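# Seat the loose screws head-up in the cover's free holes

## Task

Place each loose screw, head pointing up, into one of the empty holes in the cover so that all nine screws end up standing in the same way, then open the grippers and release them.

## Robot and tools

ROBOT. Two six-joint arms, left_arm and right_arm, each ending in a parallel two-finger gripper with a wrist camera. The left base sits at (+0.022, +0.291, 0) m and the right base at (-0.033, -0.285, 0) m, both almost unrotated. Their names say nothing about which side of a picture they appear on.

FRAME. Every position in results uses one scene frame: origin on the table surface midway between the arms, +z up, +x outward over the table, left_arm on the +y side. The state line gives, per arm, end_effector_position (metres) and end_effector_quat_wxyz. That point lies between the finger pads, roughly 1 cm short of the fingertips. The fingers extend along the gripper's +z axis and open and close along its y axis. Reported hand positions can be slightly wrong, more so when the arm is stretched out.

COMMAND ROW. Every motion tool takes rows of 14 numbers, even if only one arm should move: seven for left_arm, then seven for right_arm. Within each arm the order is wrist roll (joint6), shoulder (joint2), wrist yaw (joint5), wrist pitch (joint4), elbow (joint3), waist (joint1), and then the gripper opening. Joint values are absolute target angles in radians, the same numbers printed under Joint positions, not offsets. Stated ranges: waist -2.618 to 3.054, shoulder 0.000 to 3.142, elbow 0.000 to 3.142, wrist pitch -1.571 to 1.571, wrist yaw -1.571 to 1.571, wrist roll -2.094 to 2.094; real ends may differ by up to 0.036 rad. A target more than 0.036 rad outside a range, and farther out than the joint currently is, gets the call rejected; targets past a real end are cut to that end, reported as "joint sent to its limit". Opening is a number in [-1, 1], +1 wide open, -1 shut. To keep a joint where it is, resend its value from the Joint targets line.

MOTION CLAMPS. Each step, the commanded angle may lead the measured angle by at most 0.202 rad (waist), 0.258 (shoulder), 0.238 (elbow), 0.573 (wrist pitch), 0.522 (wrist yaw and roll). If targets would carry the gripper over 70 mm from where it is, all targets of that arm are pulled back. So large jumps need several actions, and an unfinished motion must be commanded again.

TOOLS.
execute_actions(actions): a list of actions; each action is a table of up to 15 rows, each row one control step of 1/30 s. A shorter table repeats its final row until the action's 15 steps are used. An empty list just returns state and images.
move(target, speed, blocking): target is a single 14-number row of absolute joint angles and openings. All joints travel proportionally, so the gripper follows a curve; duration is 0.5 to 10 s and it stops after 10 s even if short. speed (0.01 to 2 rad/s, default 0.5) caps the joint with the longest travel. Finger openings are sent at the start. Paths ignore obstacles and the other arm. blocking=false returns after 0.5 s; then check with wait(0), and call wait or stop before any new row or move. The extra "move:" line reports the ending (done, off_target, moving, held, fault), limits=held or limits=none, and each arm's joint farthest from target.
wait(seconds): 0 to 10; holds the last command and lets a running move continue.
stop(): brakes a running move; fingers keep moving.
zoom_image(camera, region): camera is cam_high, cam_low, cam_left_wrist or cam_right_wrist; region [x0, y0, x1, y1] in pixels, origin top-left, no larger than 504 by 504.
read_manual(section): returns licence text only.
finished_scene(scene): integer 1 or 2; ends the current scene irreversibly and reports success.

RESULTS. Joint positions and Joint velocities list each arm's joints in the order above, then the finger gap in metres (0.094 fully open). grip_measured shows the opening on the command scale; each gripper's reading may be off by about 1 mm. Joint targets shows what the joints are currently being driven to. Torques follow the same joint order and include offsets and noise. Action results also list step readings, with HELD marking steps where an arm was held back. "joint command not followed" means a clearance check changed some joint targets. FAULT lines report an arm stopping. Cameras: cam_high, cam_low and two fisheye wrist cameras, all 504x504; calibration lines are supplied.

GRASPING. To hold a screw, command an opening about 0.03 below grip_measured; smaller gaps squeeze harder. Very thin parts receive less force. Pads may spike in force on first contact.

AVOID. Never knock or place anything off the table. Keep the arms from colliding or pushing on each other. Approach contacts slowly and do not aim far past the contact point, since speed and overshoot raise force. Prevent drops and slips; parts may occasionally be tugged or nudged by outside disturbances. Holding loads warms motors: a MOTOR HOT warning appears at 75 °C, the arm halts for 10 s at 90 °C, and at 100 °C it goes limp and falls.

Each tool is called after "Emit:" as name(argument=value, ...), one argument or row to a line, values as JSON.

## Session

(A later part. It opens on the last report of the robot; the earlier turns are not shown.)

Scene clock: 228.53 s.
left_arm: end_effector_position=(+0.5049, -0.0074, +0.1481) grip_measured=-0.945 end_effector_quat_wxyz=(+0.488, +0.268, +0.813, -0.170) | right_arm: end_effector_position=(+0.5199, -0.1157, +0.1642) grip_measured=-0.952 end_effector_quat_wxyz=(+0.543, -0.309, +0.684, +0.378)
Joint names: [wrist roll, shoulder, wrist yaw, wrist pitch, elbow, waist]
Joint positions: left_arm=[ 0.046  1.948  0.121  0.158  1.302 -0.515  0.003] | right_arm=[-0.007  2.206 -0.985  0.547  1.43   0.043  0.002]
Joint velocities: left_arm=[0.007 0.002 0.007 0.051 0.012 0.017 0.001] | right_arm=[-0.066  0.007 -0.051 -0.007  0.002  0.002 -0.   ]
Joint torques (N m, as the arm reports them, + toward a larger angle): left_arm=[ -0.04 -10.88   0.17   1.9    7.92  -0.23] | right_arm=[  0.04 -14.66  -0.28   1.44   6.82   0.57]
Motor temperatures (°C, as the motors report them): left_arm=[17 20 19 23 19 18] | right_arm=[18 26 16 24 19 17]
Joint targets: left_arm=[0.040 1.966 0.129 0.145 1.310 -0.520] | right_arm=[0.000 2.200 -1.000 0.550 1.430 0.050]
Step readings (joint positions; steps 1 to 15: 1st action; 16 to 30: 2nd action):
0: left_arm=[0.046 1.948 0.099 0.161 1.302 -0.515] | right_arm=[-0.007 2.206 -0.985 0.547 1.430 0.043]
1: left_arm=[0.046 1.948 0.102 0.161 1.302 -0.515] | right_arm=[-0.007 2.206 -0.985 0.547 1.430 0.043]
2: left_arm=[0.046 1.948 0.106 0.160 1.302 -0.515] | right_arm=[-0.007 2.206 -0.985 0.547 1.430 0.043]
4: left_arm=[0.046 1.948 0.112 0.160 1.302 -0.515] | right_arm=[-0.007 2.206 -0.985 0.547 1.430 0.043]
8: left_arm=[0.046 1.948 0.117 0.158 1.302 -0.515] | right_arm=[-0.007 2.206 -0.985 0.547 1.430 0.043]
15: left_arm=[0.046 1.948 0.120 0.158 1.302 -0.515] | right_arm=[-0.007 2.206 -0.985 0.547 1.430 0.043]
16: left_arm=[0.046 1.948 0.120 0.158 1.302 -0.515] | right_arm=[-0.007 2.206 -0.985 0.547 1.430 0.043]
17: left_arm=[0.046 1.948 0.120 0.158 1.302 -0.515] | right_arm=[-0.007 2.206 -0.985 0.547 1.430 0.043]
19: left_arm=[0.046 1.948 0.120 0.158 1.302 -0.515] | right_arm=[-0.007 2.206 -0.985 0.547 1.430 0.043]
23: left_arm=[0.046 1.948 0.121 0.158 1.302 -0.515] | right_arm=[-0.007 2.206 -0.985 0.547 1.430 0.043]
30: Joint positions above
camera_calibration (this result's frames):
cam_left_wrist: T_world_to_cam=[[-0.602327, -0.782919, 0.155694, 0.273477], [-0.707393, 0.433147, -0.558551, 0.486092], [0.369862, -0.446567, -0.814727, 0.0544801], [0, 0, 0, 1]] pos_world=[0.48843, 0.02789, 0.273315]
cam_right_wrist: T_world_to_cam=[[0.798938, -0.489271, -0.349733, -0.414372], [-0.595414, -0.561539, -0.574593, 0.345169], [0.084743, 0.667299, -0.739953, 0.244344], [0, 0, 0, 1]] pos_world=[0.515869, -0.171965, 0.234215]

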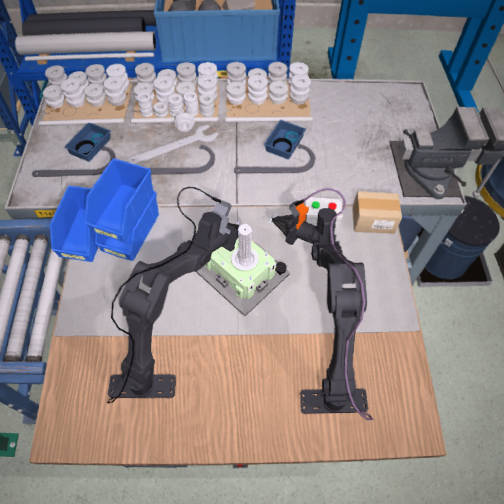

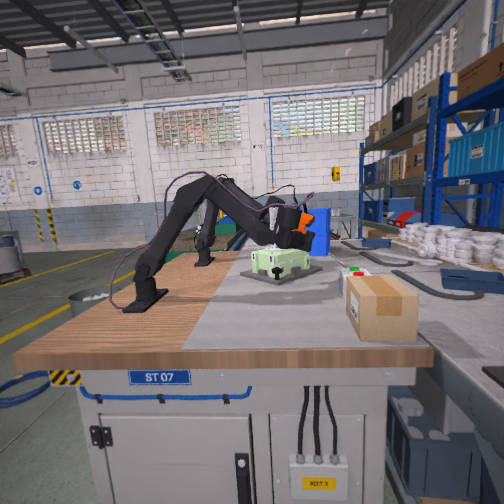

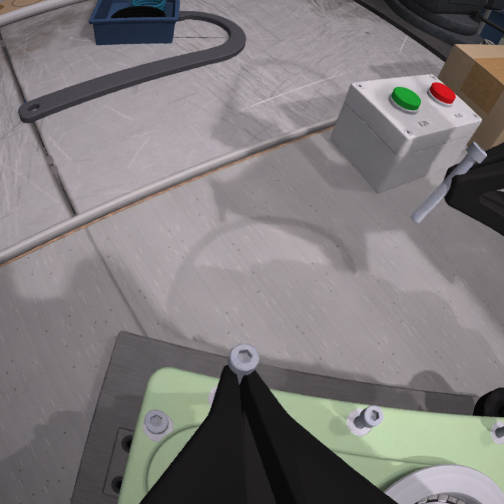

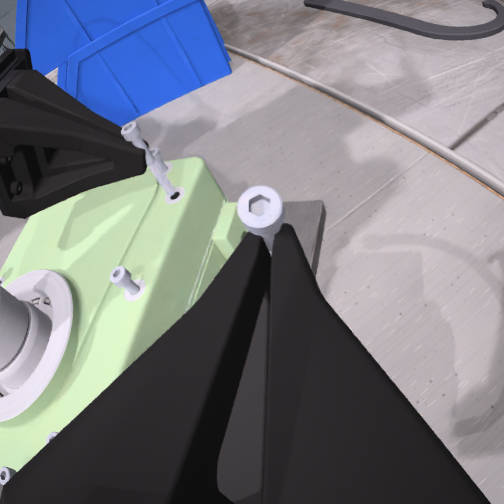

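Emit:
execute_actions(
  actions=[
    [[0.04,1.95,0.107,0.145,1.31,-0.52,-0.97,0,2.2,-1.0,0.55,1.43,0.05,-0.965]],
    [[0.04,1.976,0.113,0.14,1.31,-0.52,-0.97,0,2.2,-1.0,0.55,1.43,0.05,-0.965]],
  ],
)

Emit:
zoom_image(
  camera="cam_right_wrist",
  region=[110,110,220,220],
)

Scene clock: 230.60 s.
left_arm: end_effector_position=(+0.5064, -0.0070, +0.1442) grip_measured=-0.945 end_effector_quat_wxyz=(+0.487, +0.266, +0.815, -0.167) | right_arm: end_effector_position=(+0.5199, -0.1157, +0.1642) grip_measured=-0.952 end_effector_quat_wxyz=(+0.543, -0.309, +0.684, +0.378)
Joint names: [wrist roll, shoulder, wrist yaw, wrist pitch, elbow, waist]
Joint positions: left_arm=[ 0.046  1.958  0.115  0.164  1.302 -0.515  0.003] | right_arm=[-0.007  2.206 -0.985  0.547  1.43   0.043  0.002]
Joint velocities: left_arm=[-0.037  0.007 -0.066 -0.007  0.012 -0.002 -0.   ] | right_arm=[ 0.022  0.002  0.007  0.066  0.022 -0.002  0.   ]
Joint torques (N m, as the arm reports them, + toward a larger angle): left_arm=[ -0.09 -10.7    0.03   1.8    7.68  -0.21] | right_arm=[  0.05 -14.67  -0.26   1.44   6.78   0.58]
Motor temperatures (°C, as the motors report them): left_arm=[17 20 19 23 19 18] | right_arm=[18 26 16 24 19 17]
Joint targets: left_arm=[0.040 1.976 0.113 0.140 1.310 -0.520] | right_arm=[-0.000 2.200 -1.000 0.550 1.430 0.050]
Step readings (joint positions; steps 1 to 15: 1st action; 16 to 30: 2nd action):
0: left_arm=[0.046 1.948 0.121 0.158 1.302 -0.515] | right_arm=[-0.007 2.206 -0.985 0.547 1.430 0.043]
1: left_arm=[0.046 1.948 0.120 0.158 1.302 -0.515] | right_arm=[-0.007 2.206 -0.985 0.547 1.430 0.043]
2: left_arm=[0.046 1.948 0.119 0.158 1.302 -0.515] | right_arm=[-0.007 2.206 -0.985 0.547 1.430 0.043]
4: left_arm=[0.046 1.948 0.117 0.158 1.302 -0.515] | right_arm=[-0.007 2.206 -0.985 0.547 1.430 0.043]
8: left_arm=[0.046 1.948 0.115 0.158 1.302 -0.515] | right_arm=[-0.007 2.206 -0.985 0.547 1.430 0.043]
15: left_arm=[0.046 1.948 0.115 0.158 1.302 -0.515] | right_arm=[-0.007 2.206 -0.985 0.547 1.430 0.043]
16: left_arm=[0.046 1.950 0.115 0.158 1.302 -0.515] | right_arm=[-0.007 2.206 -0.985 0.547 1.430 0.043]
17: left_arm=[0.046 1.952 0.115 0.158 1.302 -0.515] | right_arm=[-0.007 2.206 -0.985 0.547 1.430 0.043]
19: left_arm=[0.046 1.958 0.115 0.162 1.302 -0.515] | right_arm=[-0.007 2.206 -0.985 0.547 1.430 0.043]
23: left_arm=[0.046 1.958 0.115 0.164 1.302 -0.515] | right_arm=[-0.007 2.206 -0.985 0.547 1.430 0.043]
30: Joint positions above
camera_calibration (this result's frames):
cam_left_wrist: T_world_to_cam=[[-0.597688, -0.786864, 0.153671, 0.273213], [-0.710782, 0.431391, -0.555599, 0.486033], [0.370888, -0.441302, -0.817126, 0.0507551], [0, 0, 0, 1]] pos_world=[0.489935, 0.0277089, 0.269528]
cam_right_wrist: T_world_to_cam=[[0.798938, -0.489271, -0.349733, -0.414372], [-0.595414, -0.561539, -0.574593, 0.345169], [0.084743, 0.667299, -0.739953, 0.244344], [0, 0, 0, 1]] pos_world=[0.515869, -0.171965, 0.234215]

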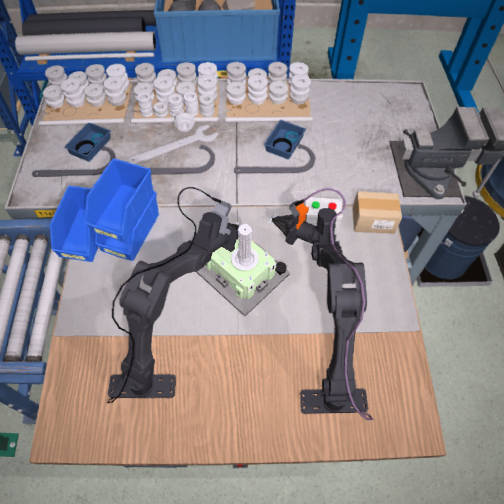

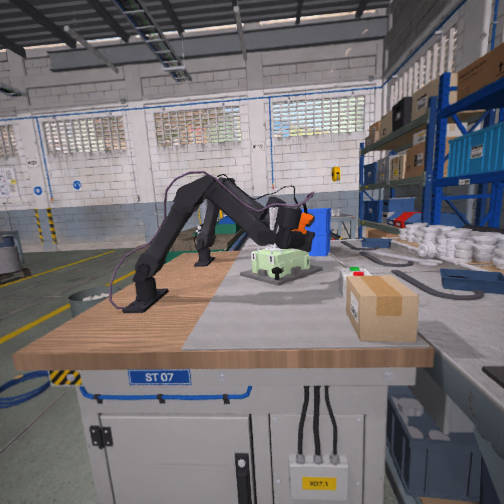

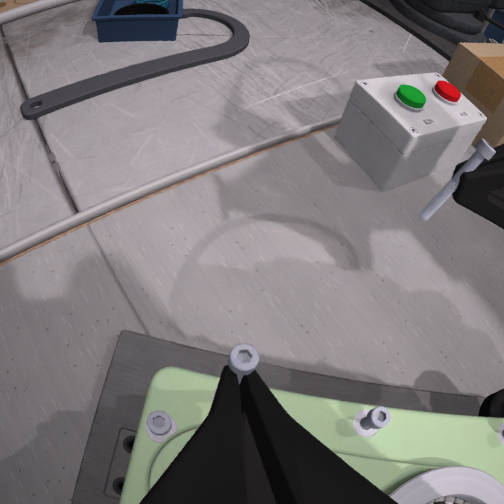

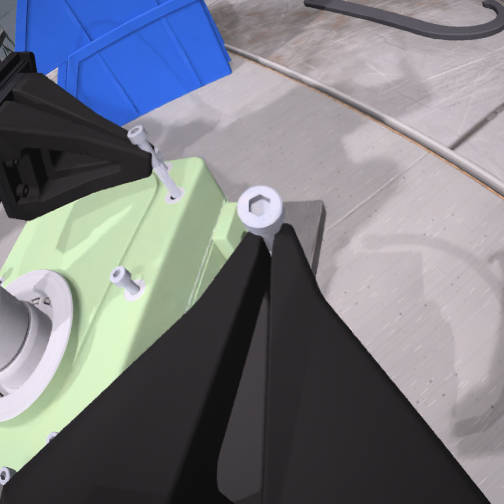

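Region (110, 110, 220, 220) of cam_right_wrist's 504x504 image, scaled by 4.582, with more detail than that image has.

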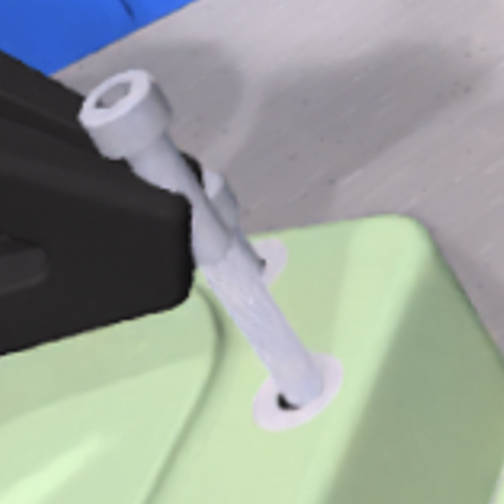

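Emit:
execute_actions(
  actions=[
    [[0.04,1.929,0.113,0.14,1.31,-0.52,-0.97,0,2.2,-1.0,0.55,1.43,0.05,-0.965]],
    [[0.04,1.945,0.113,0.132,1.31,-0.52,-0.97,0,2.2,-1.0,0.55,1.43,0.05,-0.965]],
    [[0.04,1.975,0.113,0.13,1.31,-0.52,-0.97,0,2.2,-1.0,0.55,1.43,0.05,-0.965]],
  ],
)

Emit:
zoom_image(
  camera="cam_right_wrist",
  region=[110,110,220,220],
)

Scene clock: 233.77 s.
left_arm: end_effector_position=(+0.5057, -0.0063, +0.1437) grip_measured=-0.945 end_effector_quat_wxyz=(+0.485, +0.266, +0.816, -0.166) | right_arm: end_effector_position=(+0.5199, -0.1157, +0.1642) grip_measured=-0.952 end_effector_quat_wxyz=(+0.543, -0.309, +0.684, +0.378)
Joint names: [wrist roll, shoulder, wrist yaw, wrist pitch, elbow, waist]
Joint positions: left_arm=[ 0.046  1.956  0.114  0.156  1.302 -0.515  0.003] | right_arm=[-0.007  2.206 -0.985  0.547  1.43   0.043  0.002]
Joint velocities: left_arm=[-0.022  0.002 -0.007 -0.007 -0.002 -0.012  0.   ] | right_arm=[ 0.051 -0.012  0.007 -0.022  0.007 -0.002 -0.   ]
Joint torques (N m, as the arm reports them, + toward a larger angle): left_arm=[ -0.08 -10.58  -0.01   1.74   7.69  -0.44] | right_arm=[  0.03 -14.7   -0.28   1.45   6.79   0.6 ]
Motor temperatures (°C, as the motors report them): left_arm=[17 20 19 23 19 18] | right_arm=[18 26 16 24 19 17]
Joint targets: left_arm=[0.040 1.975 0.113 0.130 1.310 -0.520] | right_arm=[0.000 2.200 -1.000 0.550 1.430 0.050]
Step readings (joint positions; steps 1 to 15: 1st action; 16 to 30: 2nd action; 31 to 45: 3rd action):
0: left_arm=[0.046 1.958 0.115 0.164 1.302 -0.515] | right_arm=[-0.007 2.206 -0.985 0.547 1.430 0.043]
1: left_arm=[0.046 1.957 0.115 0.163 1.302 -0.515] | right_arm=[-0.007 2.206 -0.985 0.547 1.430 0.043]
2: left_arm=[0.046 1.955 0.115 0.161 1.302 -0.515] | right_arm=[-0.007 2.206 -0.985 0.547 1.430 0.043]
4: left_arm=[0.046 1.951 0.115 0.159 1.302 -0.515] | right_arm=[-0.007 2.206 -0.985 0.547 1.430 0.043]
8: left_arm=[0.046 1.946 0.115 0.159 1.302 -0.515] | right_arm=[-0.007 2.206 -0.985 0.547 1.430 0.043]
15: left_arm=[0.046 1.946 0.115 0.158 1.302 -0.515] | right_arm=[-0.007 2.206 -0.985 0.547 1.430 0.043]
16: left_arm=[0.046 1.946 0.115 0.157 1.302 -0.515] | right_arm=[-0.007 2.206 -0.985 0.547 1.430 0.043]
17: left_arm=[0.046 1.946 0.115 0.156 1.302 -0.515] | right_arm=[-0.007 2.206 -0.985 0.547 1.430 0.043]
19: left_arm=[0.046 1.946 0.115 0.153 1.302 -0.515] | right_arm=[-0.007 2.206 -0.985 0.547 1.430 0.043]
23: left_arm=[0.046 1.946 0.115 0.151 1.302 -0.515] | right_arm=[-0.007 2.206 -0.985 0.547 1.430 0.043]
30: left_arm=[0.046 1.946 0.115 0.150 1.302 -0.515] | right_arm=[-0.007 2.206 -0.985 0.547 1.430 0.043]
31: left_arm=[0.046 1.947 0.115 0.150 1.302 -0.515] | right_arm=[-0.007 2.206 -0.985 0.547 1.430 0.043]
32: left_arm=[0.046 1.949 0.115 0.150 1.302 -0.515] | right_arm=[-0.007 2.206 -0.985 0.547 1.430 0.043]
34: left_arm=[0.046 1.956 0.114 0.155 1.302 -0.515] | right_arm=[-0.007 2.206 -0.985 0.547 1.430 0.043]
38: left_arm=[0.046 1.956 0.114 0.156 1.302 -0.515] | right_arm=[-0.007 2.206 -0.985 0.547 1.430 0.043]
45: Joint positions above
camera_calibration (this result's frames):
cam_left_wrist: T_world_to_cam=[[-0.596171, -0.787972, 0.153883, 0.272555], [-0.713821, 0.432499, -0.550821, 0.485793], [0.367478, -0.438229, -0.820315, 0.0531188], [0, 0, 0, 1]] pos_world=[0.489739, 0.0279392, 0.269218]
cam_right_wrist: T_world_to_cam=[[0.798938, -0.489271, -0.349733, -0.414372], [-0.595414, -0.561539, -0.574593, 0.345169], [0.084743, 0.667299, -0.739953, 0.244344], [0, 0, 0, 1]] pos_world=[0.515869, -0.171965, 0.234215]

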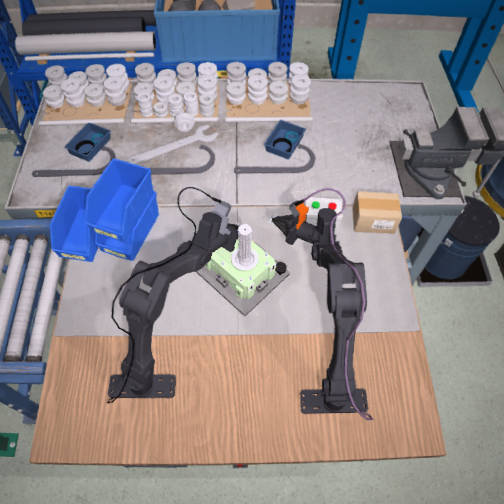

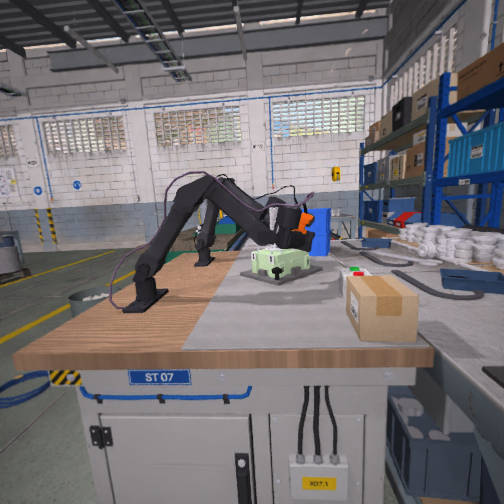

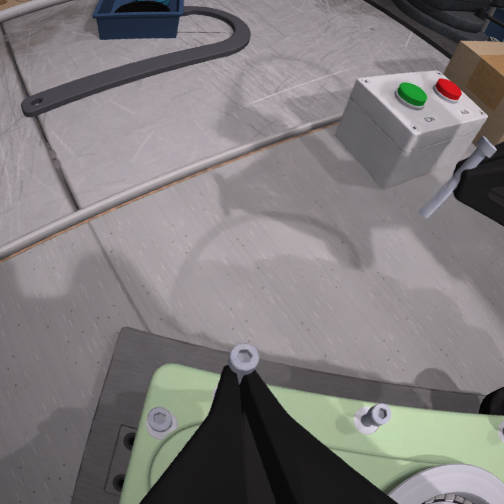

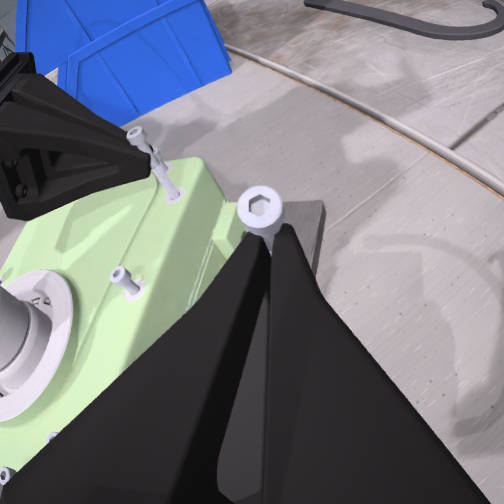

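Region (110, 110, 220, 220) of cam_right_wrist's 504x504 image, scaled by 4.582, with more detail than that image has.

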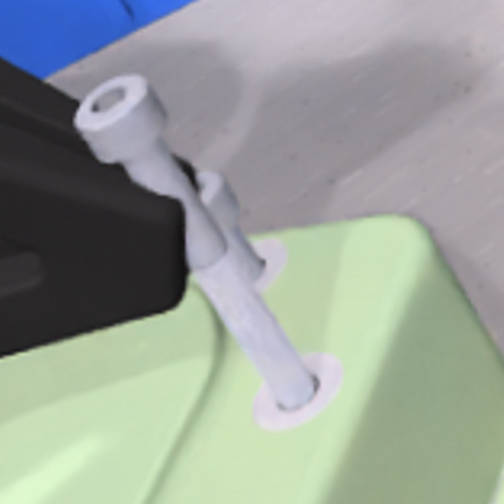

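Emit:
execute_actions(
  actions=[
    [[0.04,1.96,0.113,0.115,1.31,-0.52,-0.97,0,2.2,-1.0,0.55,1.43,0.05,-0.965]],
    [[0.04,1.985,0.113,0.115,1.31,-0.52,-0.97,0,2.2,-1.0,0.55,1.43,0.05,-0.965]],
  ],
)

Emit:
zoom_image(
  camera="cam_right_wrist",
  region=[110,110,220,220],
)

Scene clock: 236.20 s.
left_arm: end_effector_position=(+0.5056, -0.0063, +0.1435) grip_measured=-0.945 end_effector_quat_wxyz=(+0.484, +0.266, +0.817, -0.166) | right_arm: end_effector_position=(+0.5199, -0.1157, +0.1642) grip_measured=-0.952 end_effector_quat_wxyz=(+0.543, -0.309, +0.684, +0.378)
Joint names: [wrist roll, shoulder, wrist yaw, wrist pitch, elbow, waist]
Joint positions: left_arm=[ 0.046  1.956  0.114  0.155  1.302 -0.515  0.003] | right_arm=[-0.007  2.206 -0.985  0.547  1.43   0.043  0.002]
Joint velocities: left_arm=[ 0.007  0.007  0.007 -0.037 -0.007  0.002  0.002] | right_arm=[-0.007  0.002  0.007 -0.066 -0.012 -0.007 -0.001]
Joint torques (N m, as the arm reports them, + toward a larger angle): left_arm=[-0.07 -9.66  0.05  1.58  7.72 -0.08] | right_arm=[  0.04 -14.65  -0.27   1.44   6.76   0.58]
Motor temperatures (°C, as the motors report them): left_arm=[17 20 19 23 19 18] | right_arm=[18 26 16 24 19 17]
Joint targets: left_arm=[0.040 1.985 0.113 0.115 1.310 -0.520] | right_arm=[-0.000 2.200 -1.000 0.550 1.430 0.050]
Step readings (joint positions; steps 1 to 15: 1st action; 16 to 30: 2nd action):
0: left_arm=[0.046 1.956 0.114 0.156 1.302 -0.515] | right_arm=[-0.007 2.206 -0.985 0.547 1.430 0.043]
1: left_arm=[0.046 1.956 0.114 0.155 1.302 -0.515] | right_arm=[-0.007 2.206 -0.985 0.547 1.430 0.043]
2: left_arm=[0.046 1.956 0.114 0.155 1.302 -0.515] | right_arm=[-0.007 2.206 -0.985 0.547 1.430 0.043]
4: left_arm=[0.046 1.956 0.114 0.155 1.302 -0.515] | right_arm=[-0.007 2.206 -0.985 0.547 1.430 0.043]
8: left_arm=[0.046 1.956 0.114 0.155 1.302 -0.515] | right_arm=[-0.007 2.206 -0.985 0.547 1.430 0.043]
15: left_arm=[0.046 1.956 0.114 0.155 1.302 -0.515] | right_arm=[-0.007 2.206 -0.985 0.547 1.430 0.043]
16: left_arm=[0.046 1.956 0.114 0.155 1.302 -0.515] | right_arm=[-0.007 2.206 -0.985 0.547 1.430 0.043]
17: left_arm=[0.046 1.956 0.114 0.155 1.302 -0.515] | right_arm=[-0.007 2.206 -0.985 0.547 1.430 0.043]
19: left_arm=[0.046 1.956 0.114 0.155 1.302 -0.515] | right_arm=[-0.007 2.206 -0.985 0.547 1.430 0.043]
23: left_arm=[0.046 1.956 0.114 0.155 1.302 -0.515] | right_arm=[-0.007 2.206 -0.985 0.547 1.430 0.043]
30: Joint positions above
camera_calibration (this result's frames):
cam_left_wrist: T_world_to_cam=[[-0.596069, -0.78803, 0.153981, 0.272503], [-0.714186, 0.432707, -0.550185, 0.485721], [0.366933, -0.437919, -0.820723, 0.0533671], [0, 0, 0, 1]] pos_world=[0.489743, 0.0279366, 0.269075]
cam_right_wrist: T_world_to_cam=[[0.798938, -0.489271, -0.349733, -0.414372], [-0.595414, -0.561539, -0.574593, 0.345169], [0.084743, 0.667299, -0.739953, 0.244344], [0, 0, 0, 1]] pos_world=[0.515869, -0.171965, 0.234215]

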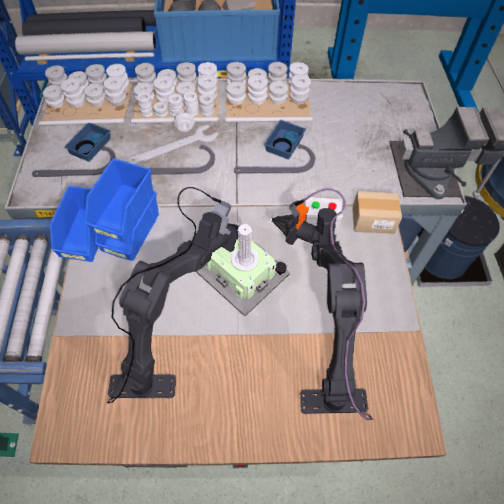

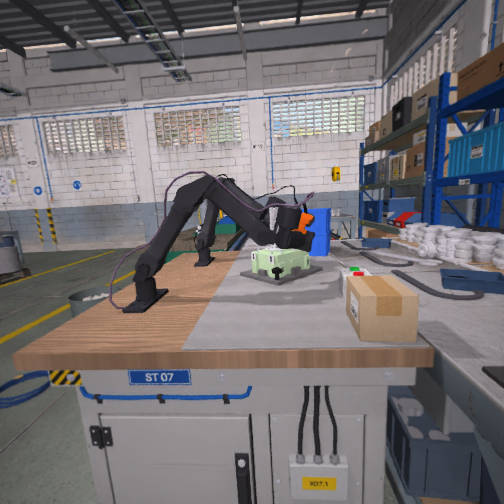

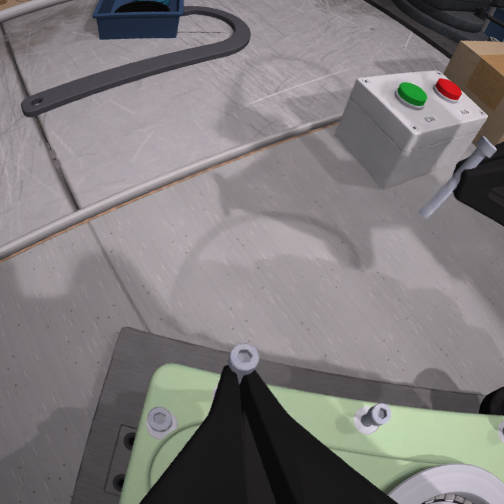

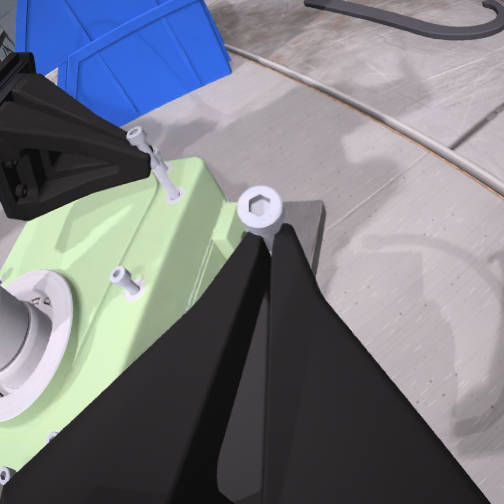

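Region (110, 110, 220, 220) of cam_right_wrist's 504x504 image, scaled by 4.582, with more detail than that image has.

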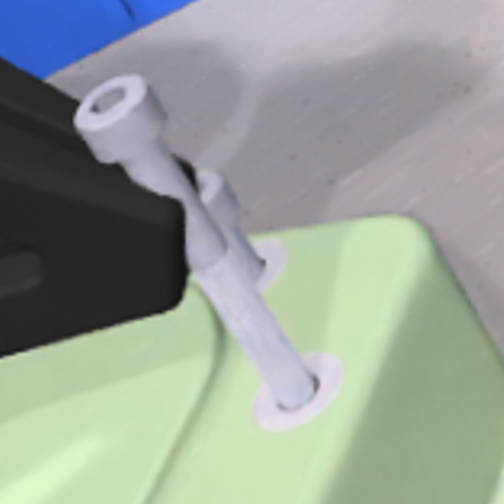

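Emit:
execute_actions(
  actions=[
    [[0.04,1.95,0.128,0.134,1.31,-0.52,-0.97,0,2.2,-1.0,0.55,1.43,0.05,-0.965]],
    [[0.04,1.985,0.12,0.125,1.31,-0.52,-0.97,0,2.2,-1.0,0.55,1.43,0.05,-0.965]],
  ],
)

Emit:
zoom_image(
  camera="cam_right_wrist",
  region=[110,110,220,220],
)

Scene clock: 238.23 s.
left_arm: end_effector_position=(+0.5056, -0.0063, +0.1436) grip_measured=-0.945 end_effector_quat_wxyz=(+0.485, +0.266, +0.816, -0.166) | right_arm: end_effector_position=(+0.5199, -0.1157, +0.1642) grip_measured=-0.952 end_effector_quat_wxyz=(+0.543, -0.309, +0.684, +0.378)
Joint names: [wrist roll, shoulder, wrist yaw, wrist pitch, elbow, waist]
Joint positions: left_arm=[ 0.046  1.956  0.114  0.155  1.302 -0.515  0.003] | right_arm=[-0.007  2.206 -0.985  0.547  1.43   0.043  0.002]
Joint velocities: left_arm=[-0.022 -0.002  0.037  0.022  0.007  0.007 -0.001] | right_arm=[-0.007  0.012 -0.022 -0.022 -0.007  0.002 -0.001]
Joint torques (N m, as the arm reports them, + toward a larger angle): left_arm=[-0.03 -9.66  0.1   1.65  7.71 -0.27] | right_arm=[  0.04 -14.69  -0.27   1.46   6.83   0.59]
Motor temperatures (°C, as the motors report them): left_arm=[17 20 19 23 19 18] | right_arm=[18 26 16 24 19 17]
Joint targets: left_arm=[0.040 1.985 0.120 0.125 1.310 -0.520] | right_arm=[0.000 2.200 -1.000 0.550 1.430 0.050]
Step readings (joint positions; steps 1 to 15: 1st action; 16 to 30: 2nd action):
0: left_arm=[0.046 1.956 0.114 0.155 1.302 -0.515] | right_arm=[-0.007 2.206 -0.985 0.547 1.430 0.043]
1: left_arm=[0.046 1.956 0.114 0.155 1.302 -0.515] | right_arm=[-0.007 2.206 -0.985 0.547 1.430 0.043]
2: left_arm=[0.046 1.956 0.114 0.155 1.302 -0.515] | right_arm=[-0.007 2.206 -0.985 0.547 1.430 0.043]
4: left_arm=[0.046 1.956 0.114 0.155 1.302 -0.515] | right_arm=[-0.007 2.206 -0.985 0.547 1.430 0.043]
8: left_arm=[0.046 1.956 0.114 0.155 1.302 -0.515] | right_arm=[-0.007 2.206 -0.985 0.547 1.430 0.043]
15: left_arm=[0.046 1.956 0.114 0.155 1.302 -0.515] | right_arm=[-0.007 2.206 -0.985 0.547 1.430 0.043]
16: left_arm=[0.046 1.956 0.114 0.155 1.302 -0.515] | right_arm=[-0.007 2.206 -0.985 0.547 1.430 0.043]
17: left_arm=[0.046 1.956 0.114 0.155 1.302 -0.515] | right_arm=[-0.007 2.206 -0.985 0.547 1.430 0.043]
19: left_arm=[0.046 1.956 0.114 0.155 1.302 -0.515] | right_arm=[-0.007 2.206 -0.985 0.547 1.430 0.043]
23: left_arm=[0.046 1.956 0.114 0.155 1.302 -0.515] | right_arm=[-0.007 2.206 -0.985 0.547 1.430 0.043]
30: Joint positions above
camera_calibration (this result's frames):
cam_left_wrist: T_world_to_cam=[[-0.59637, -0.787777, 0.154111, 0.272564], [-0.713908, 0.432755, -0.550507, 0.485708], [0.366985, -0.438327, -0.820483, 0.0533409], [0, 0, 0, 1]] pos_world=[0.489724, 0.0279078, 0.269146]
cam_right_wrist: T_world_to_cam=[[0.798938, -0.489271, -0.349733, -0.414372], [-0.595414, -0.561539, -0.574593, 0.345169], [0.084743, 0.667299, -0.739953, 0.244344], [0, 0, 0, 1]] pos_world=[0.515869, -0.171965, 0.234215]

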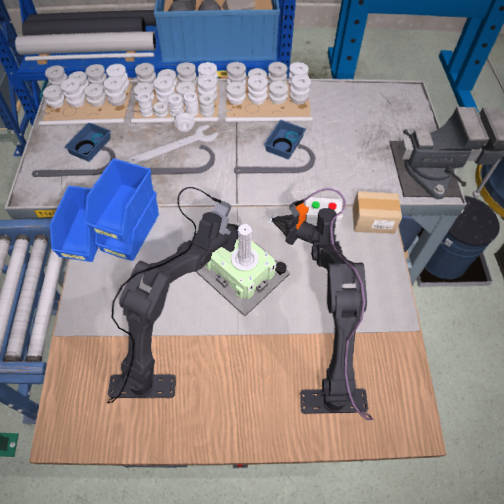

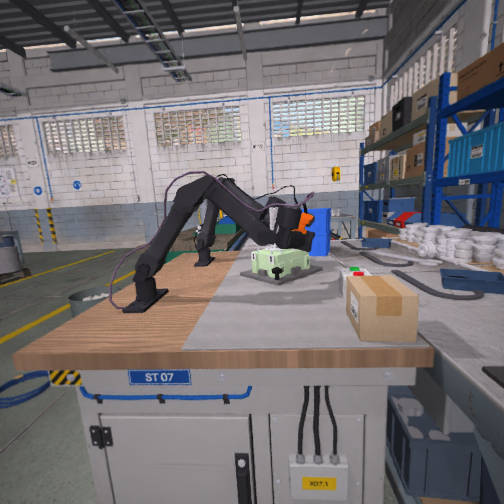

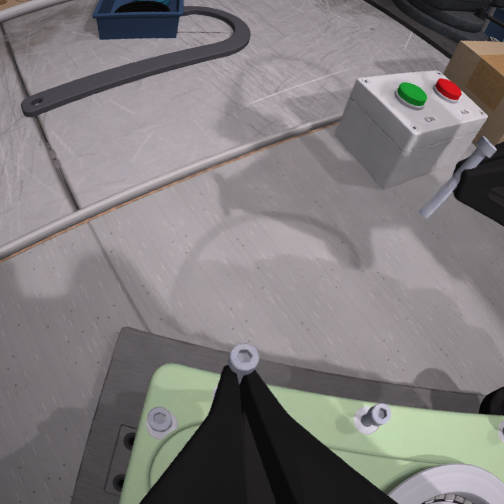

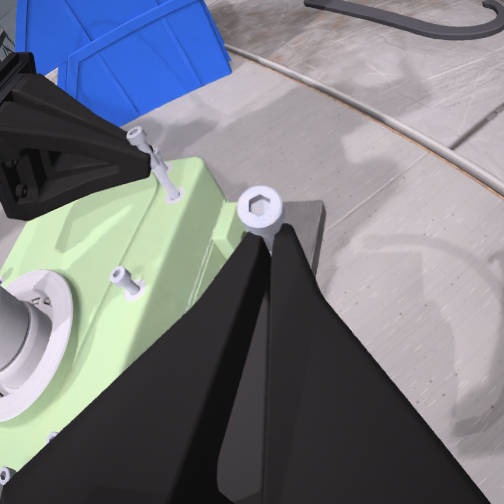

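Region (110, 110, 220, 220) of cam_right_wrist's 504x504 image, scaled by 4.582, with more detail than that image has.

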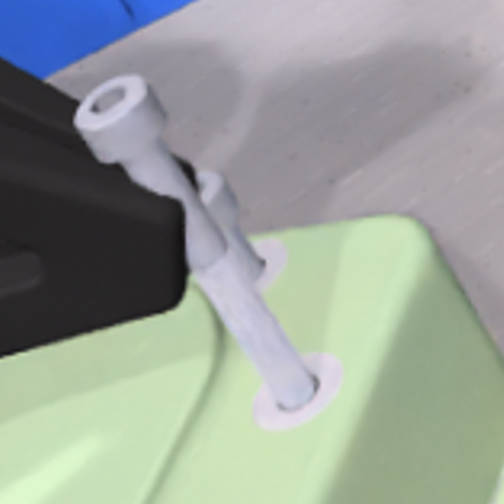

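Emit:
execute_actions(
  actions=[
    [[0.04,1.95,0.134,0.145,1.31,-0.52,-0.97,0,2.2,-1.0,0.55,1.43,0.05,-0.965]],
    [[0.04,1.98,0.122,0.14,1.31,-0.52,-0.97,0,2.2,-1.0,0.55,1.43,0.05,-0.965]],
  ],
)

Emit:
zoom_image(
  camera="cam_right_wrist",
  region=[110,110,220,220],
)

Scene clock: 240.40 s.
left_arm: end_effector_position=(+0.5056, -0.0064, +0.1437) grip_measured=-0.945 end_effector_quat_wxyz=(+0.485, +0.266, +0.816, -0.167) | right_arm: end_effector_position=(+0.5199, -0.1157, +0.1642) grip_measured=-0.952 end_effector_quat_wxyz=(+0.543, -0.309, +0.684, +0.378)
Joint names: [wrist roll, shoulder, wrist yaw, wrist pitch, elbow, waist]
Joint positions: left_arm=[ 0.046  1.956  0.114  0.156  1.302 -0.515  0.003] | right_arm=[-0.007  2.206 -0.985  0.547  1.43   0.043  0.002]
Joint velocities: left_arm=[-0.022 -0.012 -0.007 -0.007 -0.007 -0.012  0.001] | right_arm=[-0.066  0.007  0.007 -0.037 -0.007 -0.012  0.001]
Joint torques (N m, as the arm reports them, + toward a larger angle): left_arm=[-0.03 -9.93  0.12  1.82  7.64 -0.27] | right_arm=[  0.04 -14.7   -0.27   1.44   6.8    0.55]
Motor temperatures (°C, as the motors report them): left_arm=[17 20 19 23 19 18] | right_arm=[18 26 16 24 19 17]
Joint targets: left_arm=[0.040 1.980 0.122 0.140 1.310 -0.520] | right_arm=[-0.000 2.200 -1.000 0.550 1.430 0.050]
Step readings (joint positions; steps 1 to 15: 1st action; 16 to 30: 2nd action):
0: left_arm=[0.046 1.956 0.114 0.155 1.302 -0.515] | right_arm=[-0.007 2.206 -0.985 0.547 1.430 0.043]
1: left_arm=[0.046 1.956 0.114 0.156 1.302 -0.515] | right_arm=[-0.007 2.206 -0.985 0.547 1.430 0.043]
2: left_arm=[0.046 1.956 0.114 0.156 1.302 -0.515] | right_arm=[-0.007 2.206 -0.985 0.547 1.430 0.043]
4: left_arm=[0.046 1.956 0.114 0.156 1.302 -0.515] | right_arm=[-0.007 2.206 -0.985 0.547 1.430 0.043]
8: left_arm=[0.046 1.956 0.114 0.156 1.302 -0.515] | right_arm=[-0.007 2.206 -0.985 0.547 1.430 0.043]
15: left_arm=[0.046 1.956 0.114 0.156 1.302 -0.515] | right_arm=[-0.007 2.206 -0.985 0.547 1.430 0.043]
16: left_arm=[0.046 1.956 0.114 0.156 1.302 -0.515] | right_arm=[-0.007 2.206 -0.985 0.547 1.430 0.043]
17: left_arm=[0.046 1.956 0.114 0.156 1.302 -0.515] | right_arm=[-0.007 2.206 -0.985 0.547 1.430 0.043]
19: left_arm=[0.046 1.956 0.114 0.156 1.302 -0.515] | right_arm=[-0.007 2.206 -0.985 0.547 1.430 0.043]
23: left_arm=[0.046 1.956 0.114 0.156 1.302 -0.515] | right_arm=[-0.007 2.206 -0.985 0.547 1.430 0.043]
30: Joint positions above
camera_calibration (this result's frames):
cam_left_wrist: T_world_to_cam=[[-0.596722, -0.787495, 0.15419, 0.272651], [-0.713447, 0.432699, -0.551148, 0.485731], [0.367308, -0.438889, -0.820037, 0.0531906], [0, 0, 0, 1]] pos_world=[0.489703, 0.0278803, 0.269288]
cam_right_wrist: T_world_to_cam=[[0.798938, -0.489271, -0.349733, -0.414372], [-0.595414, -0.561539, -0.574593, 0.345169], [0.084743, 0.667299, -0.739953, 0.244344], [0, 0, 0, 1]] pos_world=[0.515869, -0.171965, 0.234215]

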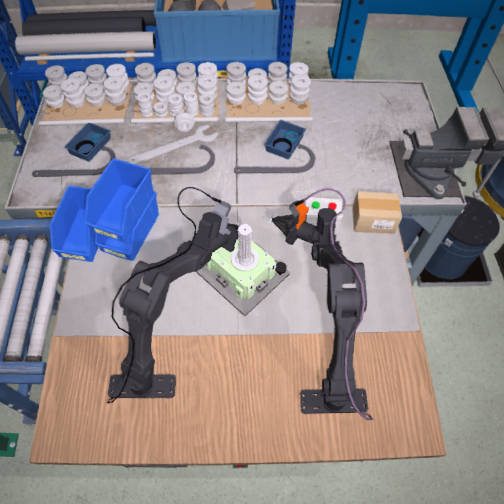

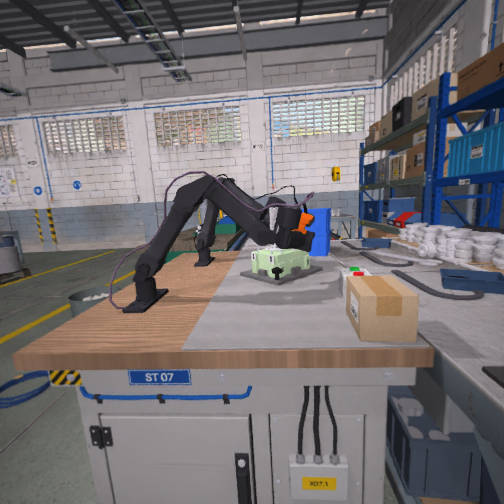

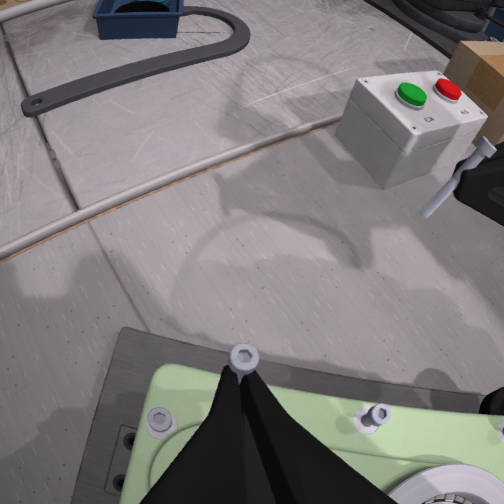

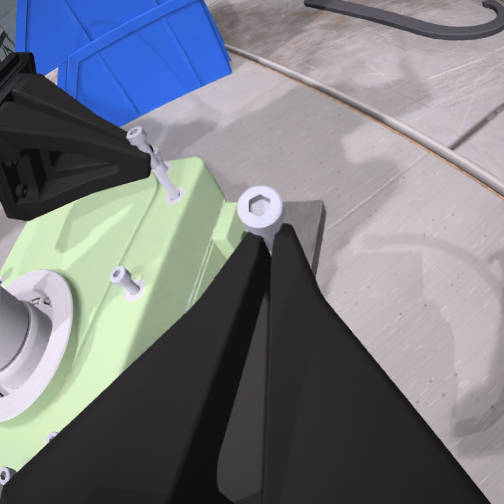

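Region (110, 110, 220, 220) of cam_right_wrist's 504x504 image, scaled by 4.582, with more detail than that image has.

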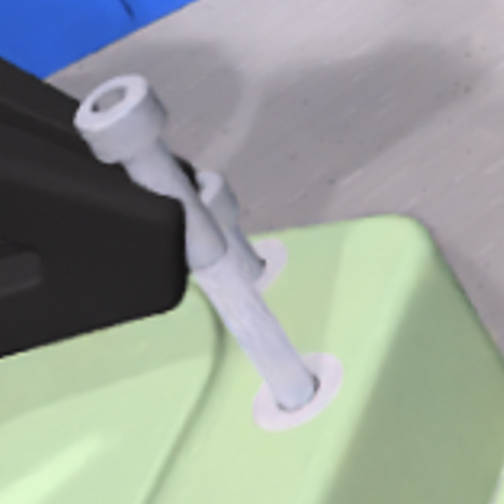

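Emit:
execute_actions(
  actions=[
    [[0.04,1.95,0.116,0.135,1.31,-0.52,-0.97,0,2.2,-1.0,0.55,1.43,0.05,-0.965],[0.04,1.95,0.116,0.135,1.31,-0.52,-0.97,0,2.2,-1.0,0.55,1.43,0.05,-0.965],[0.04,1.95,0.116,0.135,1.31,-0.52,-0.97,0,2.2,-1.0,0.55,1.43,0.05,-0.965],[0.04,1.997,0.116,0.115,1.31,-0.52,-0.97,0,2.2,-1.0,0.55,1.43,0.05,-0.965]],
  ],
)

Emit:
zoom_image(
  camera="cam_right_wrist",
  region=[110,110,220,220],
)

Scene clock: 242.47 s.
left_arm: end_effector_position=(+0.5059, -0.0062, +0.1314) grip_measured=-0.945 end_effector_quat_wxyz=(+0.475, +0.267, +0.823, -0.164) | right_arm: end_effector_position=(+0.5199, -0.1157, +0.1642) grip_measured=-0.952 end_effector_quat_wxyz=(+0.543, -0.309, +0.684, +0.378)
Joint names: [wrist roll, shoulder, wrist yaw, wrist pitch, elbow, waist]
Joint positions: left_arm=[ 0.046  1.977  0.112  0.153  1.302 -0.515  0.003] | right_arm=[-0.007  2.206 -0.985  0.547  1.43   0.043  0.002]
Joint velocities: left_arm=[ 0.066 -0.012  0.051 -0.066 -0.002 -0.022 -0.001] | right_arm=[-0.066 -0.007  0.081 -0.037  0.012 -0.002  0.001]
Joint torques (N m, as the arm reports them, + toward a larger angle): left_arm=[ -0.12 -10.54   0.06   1.59   7.73  -0.26] | right_arm=[  0.04 -14.68  -0.26   1.44   6.82   0.55]
Motor temperatures (°C, as the motors report them): left_arm=[17 19 19 23 19 18] | right_arm=[18 26 16 24 19 17]
Joint targets: left_arm=[0.040 1.997 0.116 0.115 1.310 -0.520] | right_arm=[-0.000 2.200 -1.000 0.550 1.430 0.050]
Step readings (joint positions):
0: left_arm=[0.046 1.956 0.114 0.156 1.302 -0.515] | right_arm=[-0.007 2.206 -0.985 0.547 1.430 0.043]
1: left_arm=[0.046 1.956 0.114 0.156 1.302 -0.515] | right_arm=[-0.007 2.206 -0.985 0.547 1.430 0.043]
2: left_arm=[0.046 1.956 0.114 0.156 1.302 -0.515] | right_arm=[-0.007 2.206 -0.985 0.547 1.430 0.043]
4: left_arm=[0.046 1.958 0.114 0.156 1.302 -0.515] | right_arm=[-0.007 2.206 -0.985 0.547 1.430 0.043]
8: left_arm=[0.046 1.973 0.113 0.153 1.302 -0.515] | right_arm=[-0.007 2.206 -0.985 0.547 1.430 0.043]
15: Joint positions above
camera_calibration (this result's frames):
cam_left_wrist: T_world_to_cam=[[-0.592184, -0.790483, 0.156382, 0.272296], [-0.725406, 0.438463, -0.5306, 0.482344], [0.350863, -0.427654, -0.833071, 0.0531777], [0, 0, 0, 1]] pos_world=[0.492486, 0.026497, 0.25765]
cam_right_wrist: T_world_to_cam=[[0.798938, -0.489271, -0.349733, -0.414372], [-0.595414, -0.561539, -0.574593, 0.345169], [0.084743, 0.667299, -0.739953, 0.244344], [0, 0, 0, 1]] pos_world=[0.515869, -0.171965, 0.234215]

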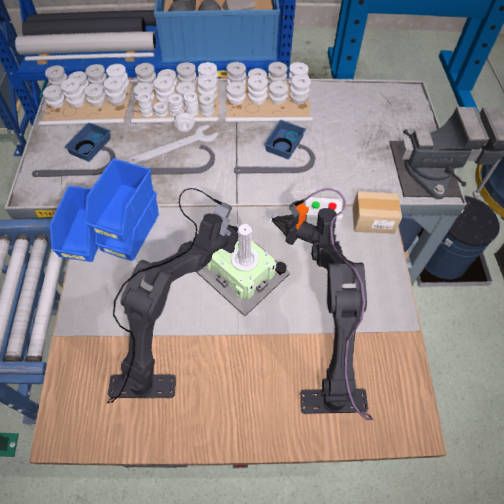

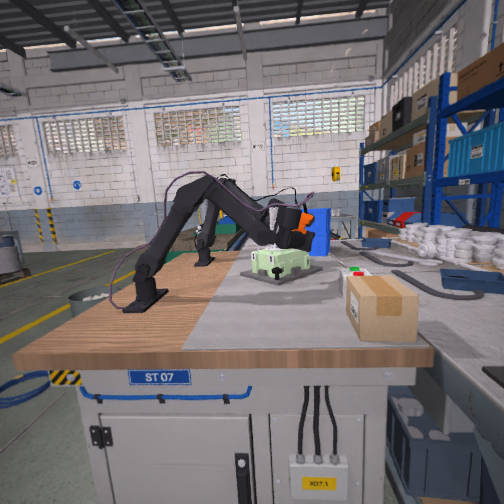

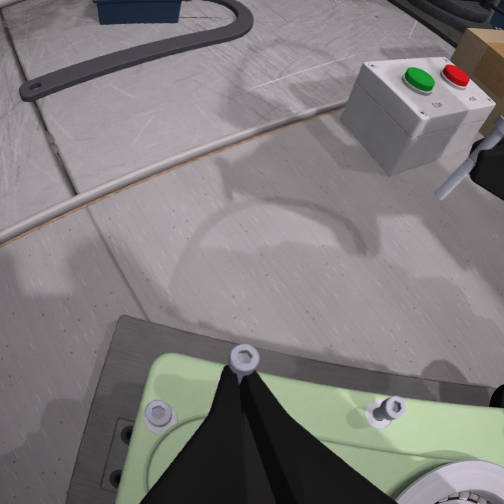

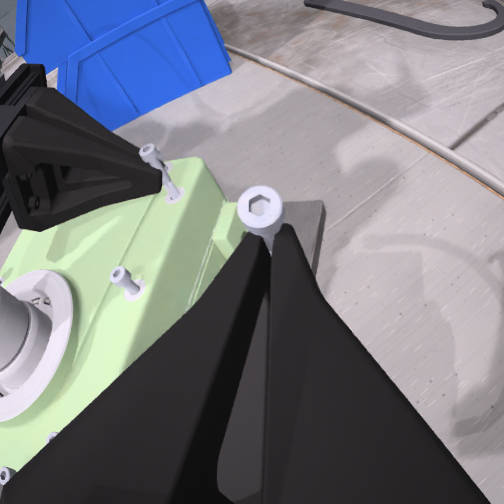

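Region (110, 110, 220, 220) of cam_right_wrist's 504x504 image, scaled by 4.582, with more detail than that image has.

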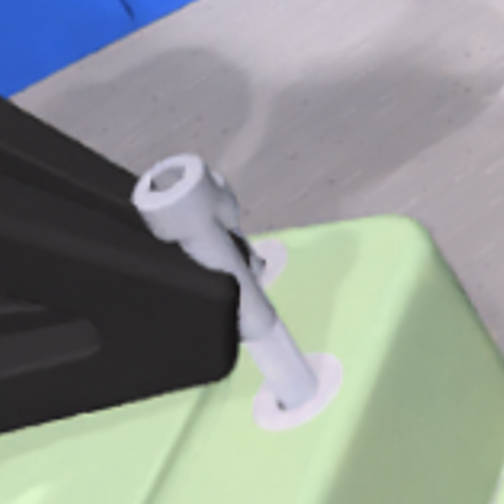

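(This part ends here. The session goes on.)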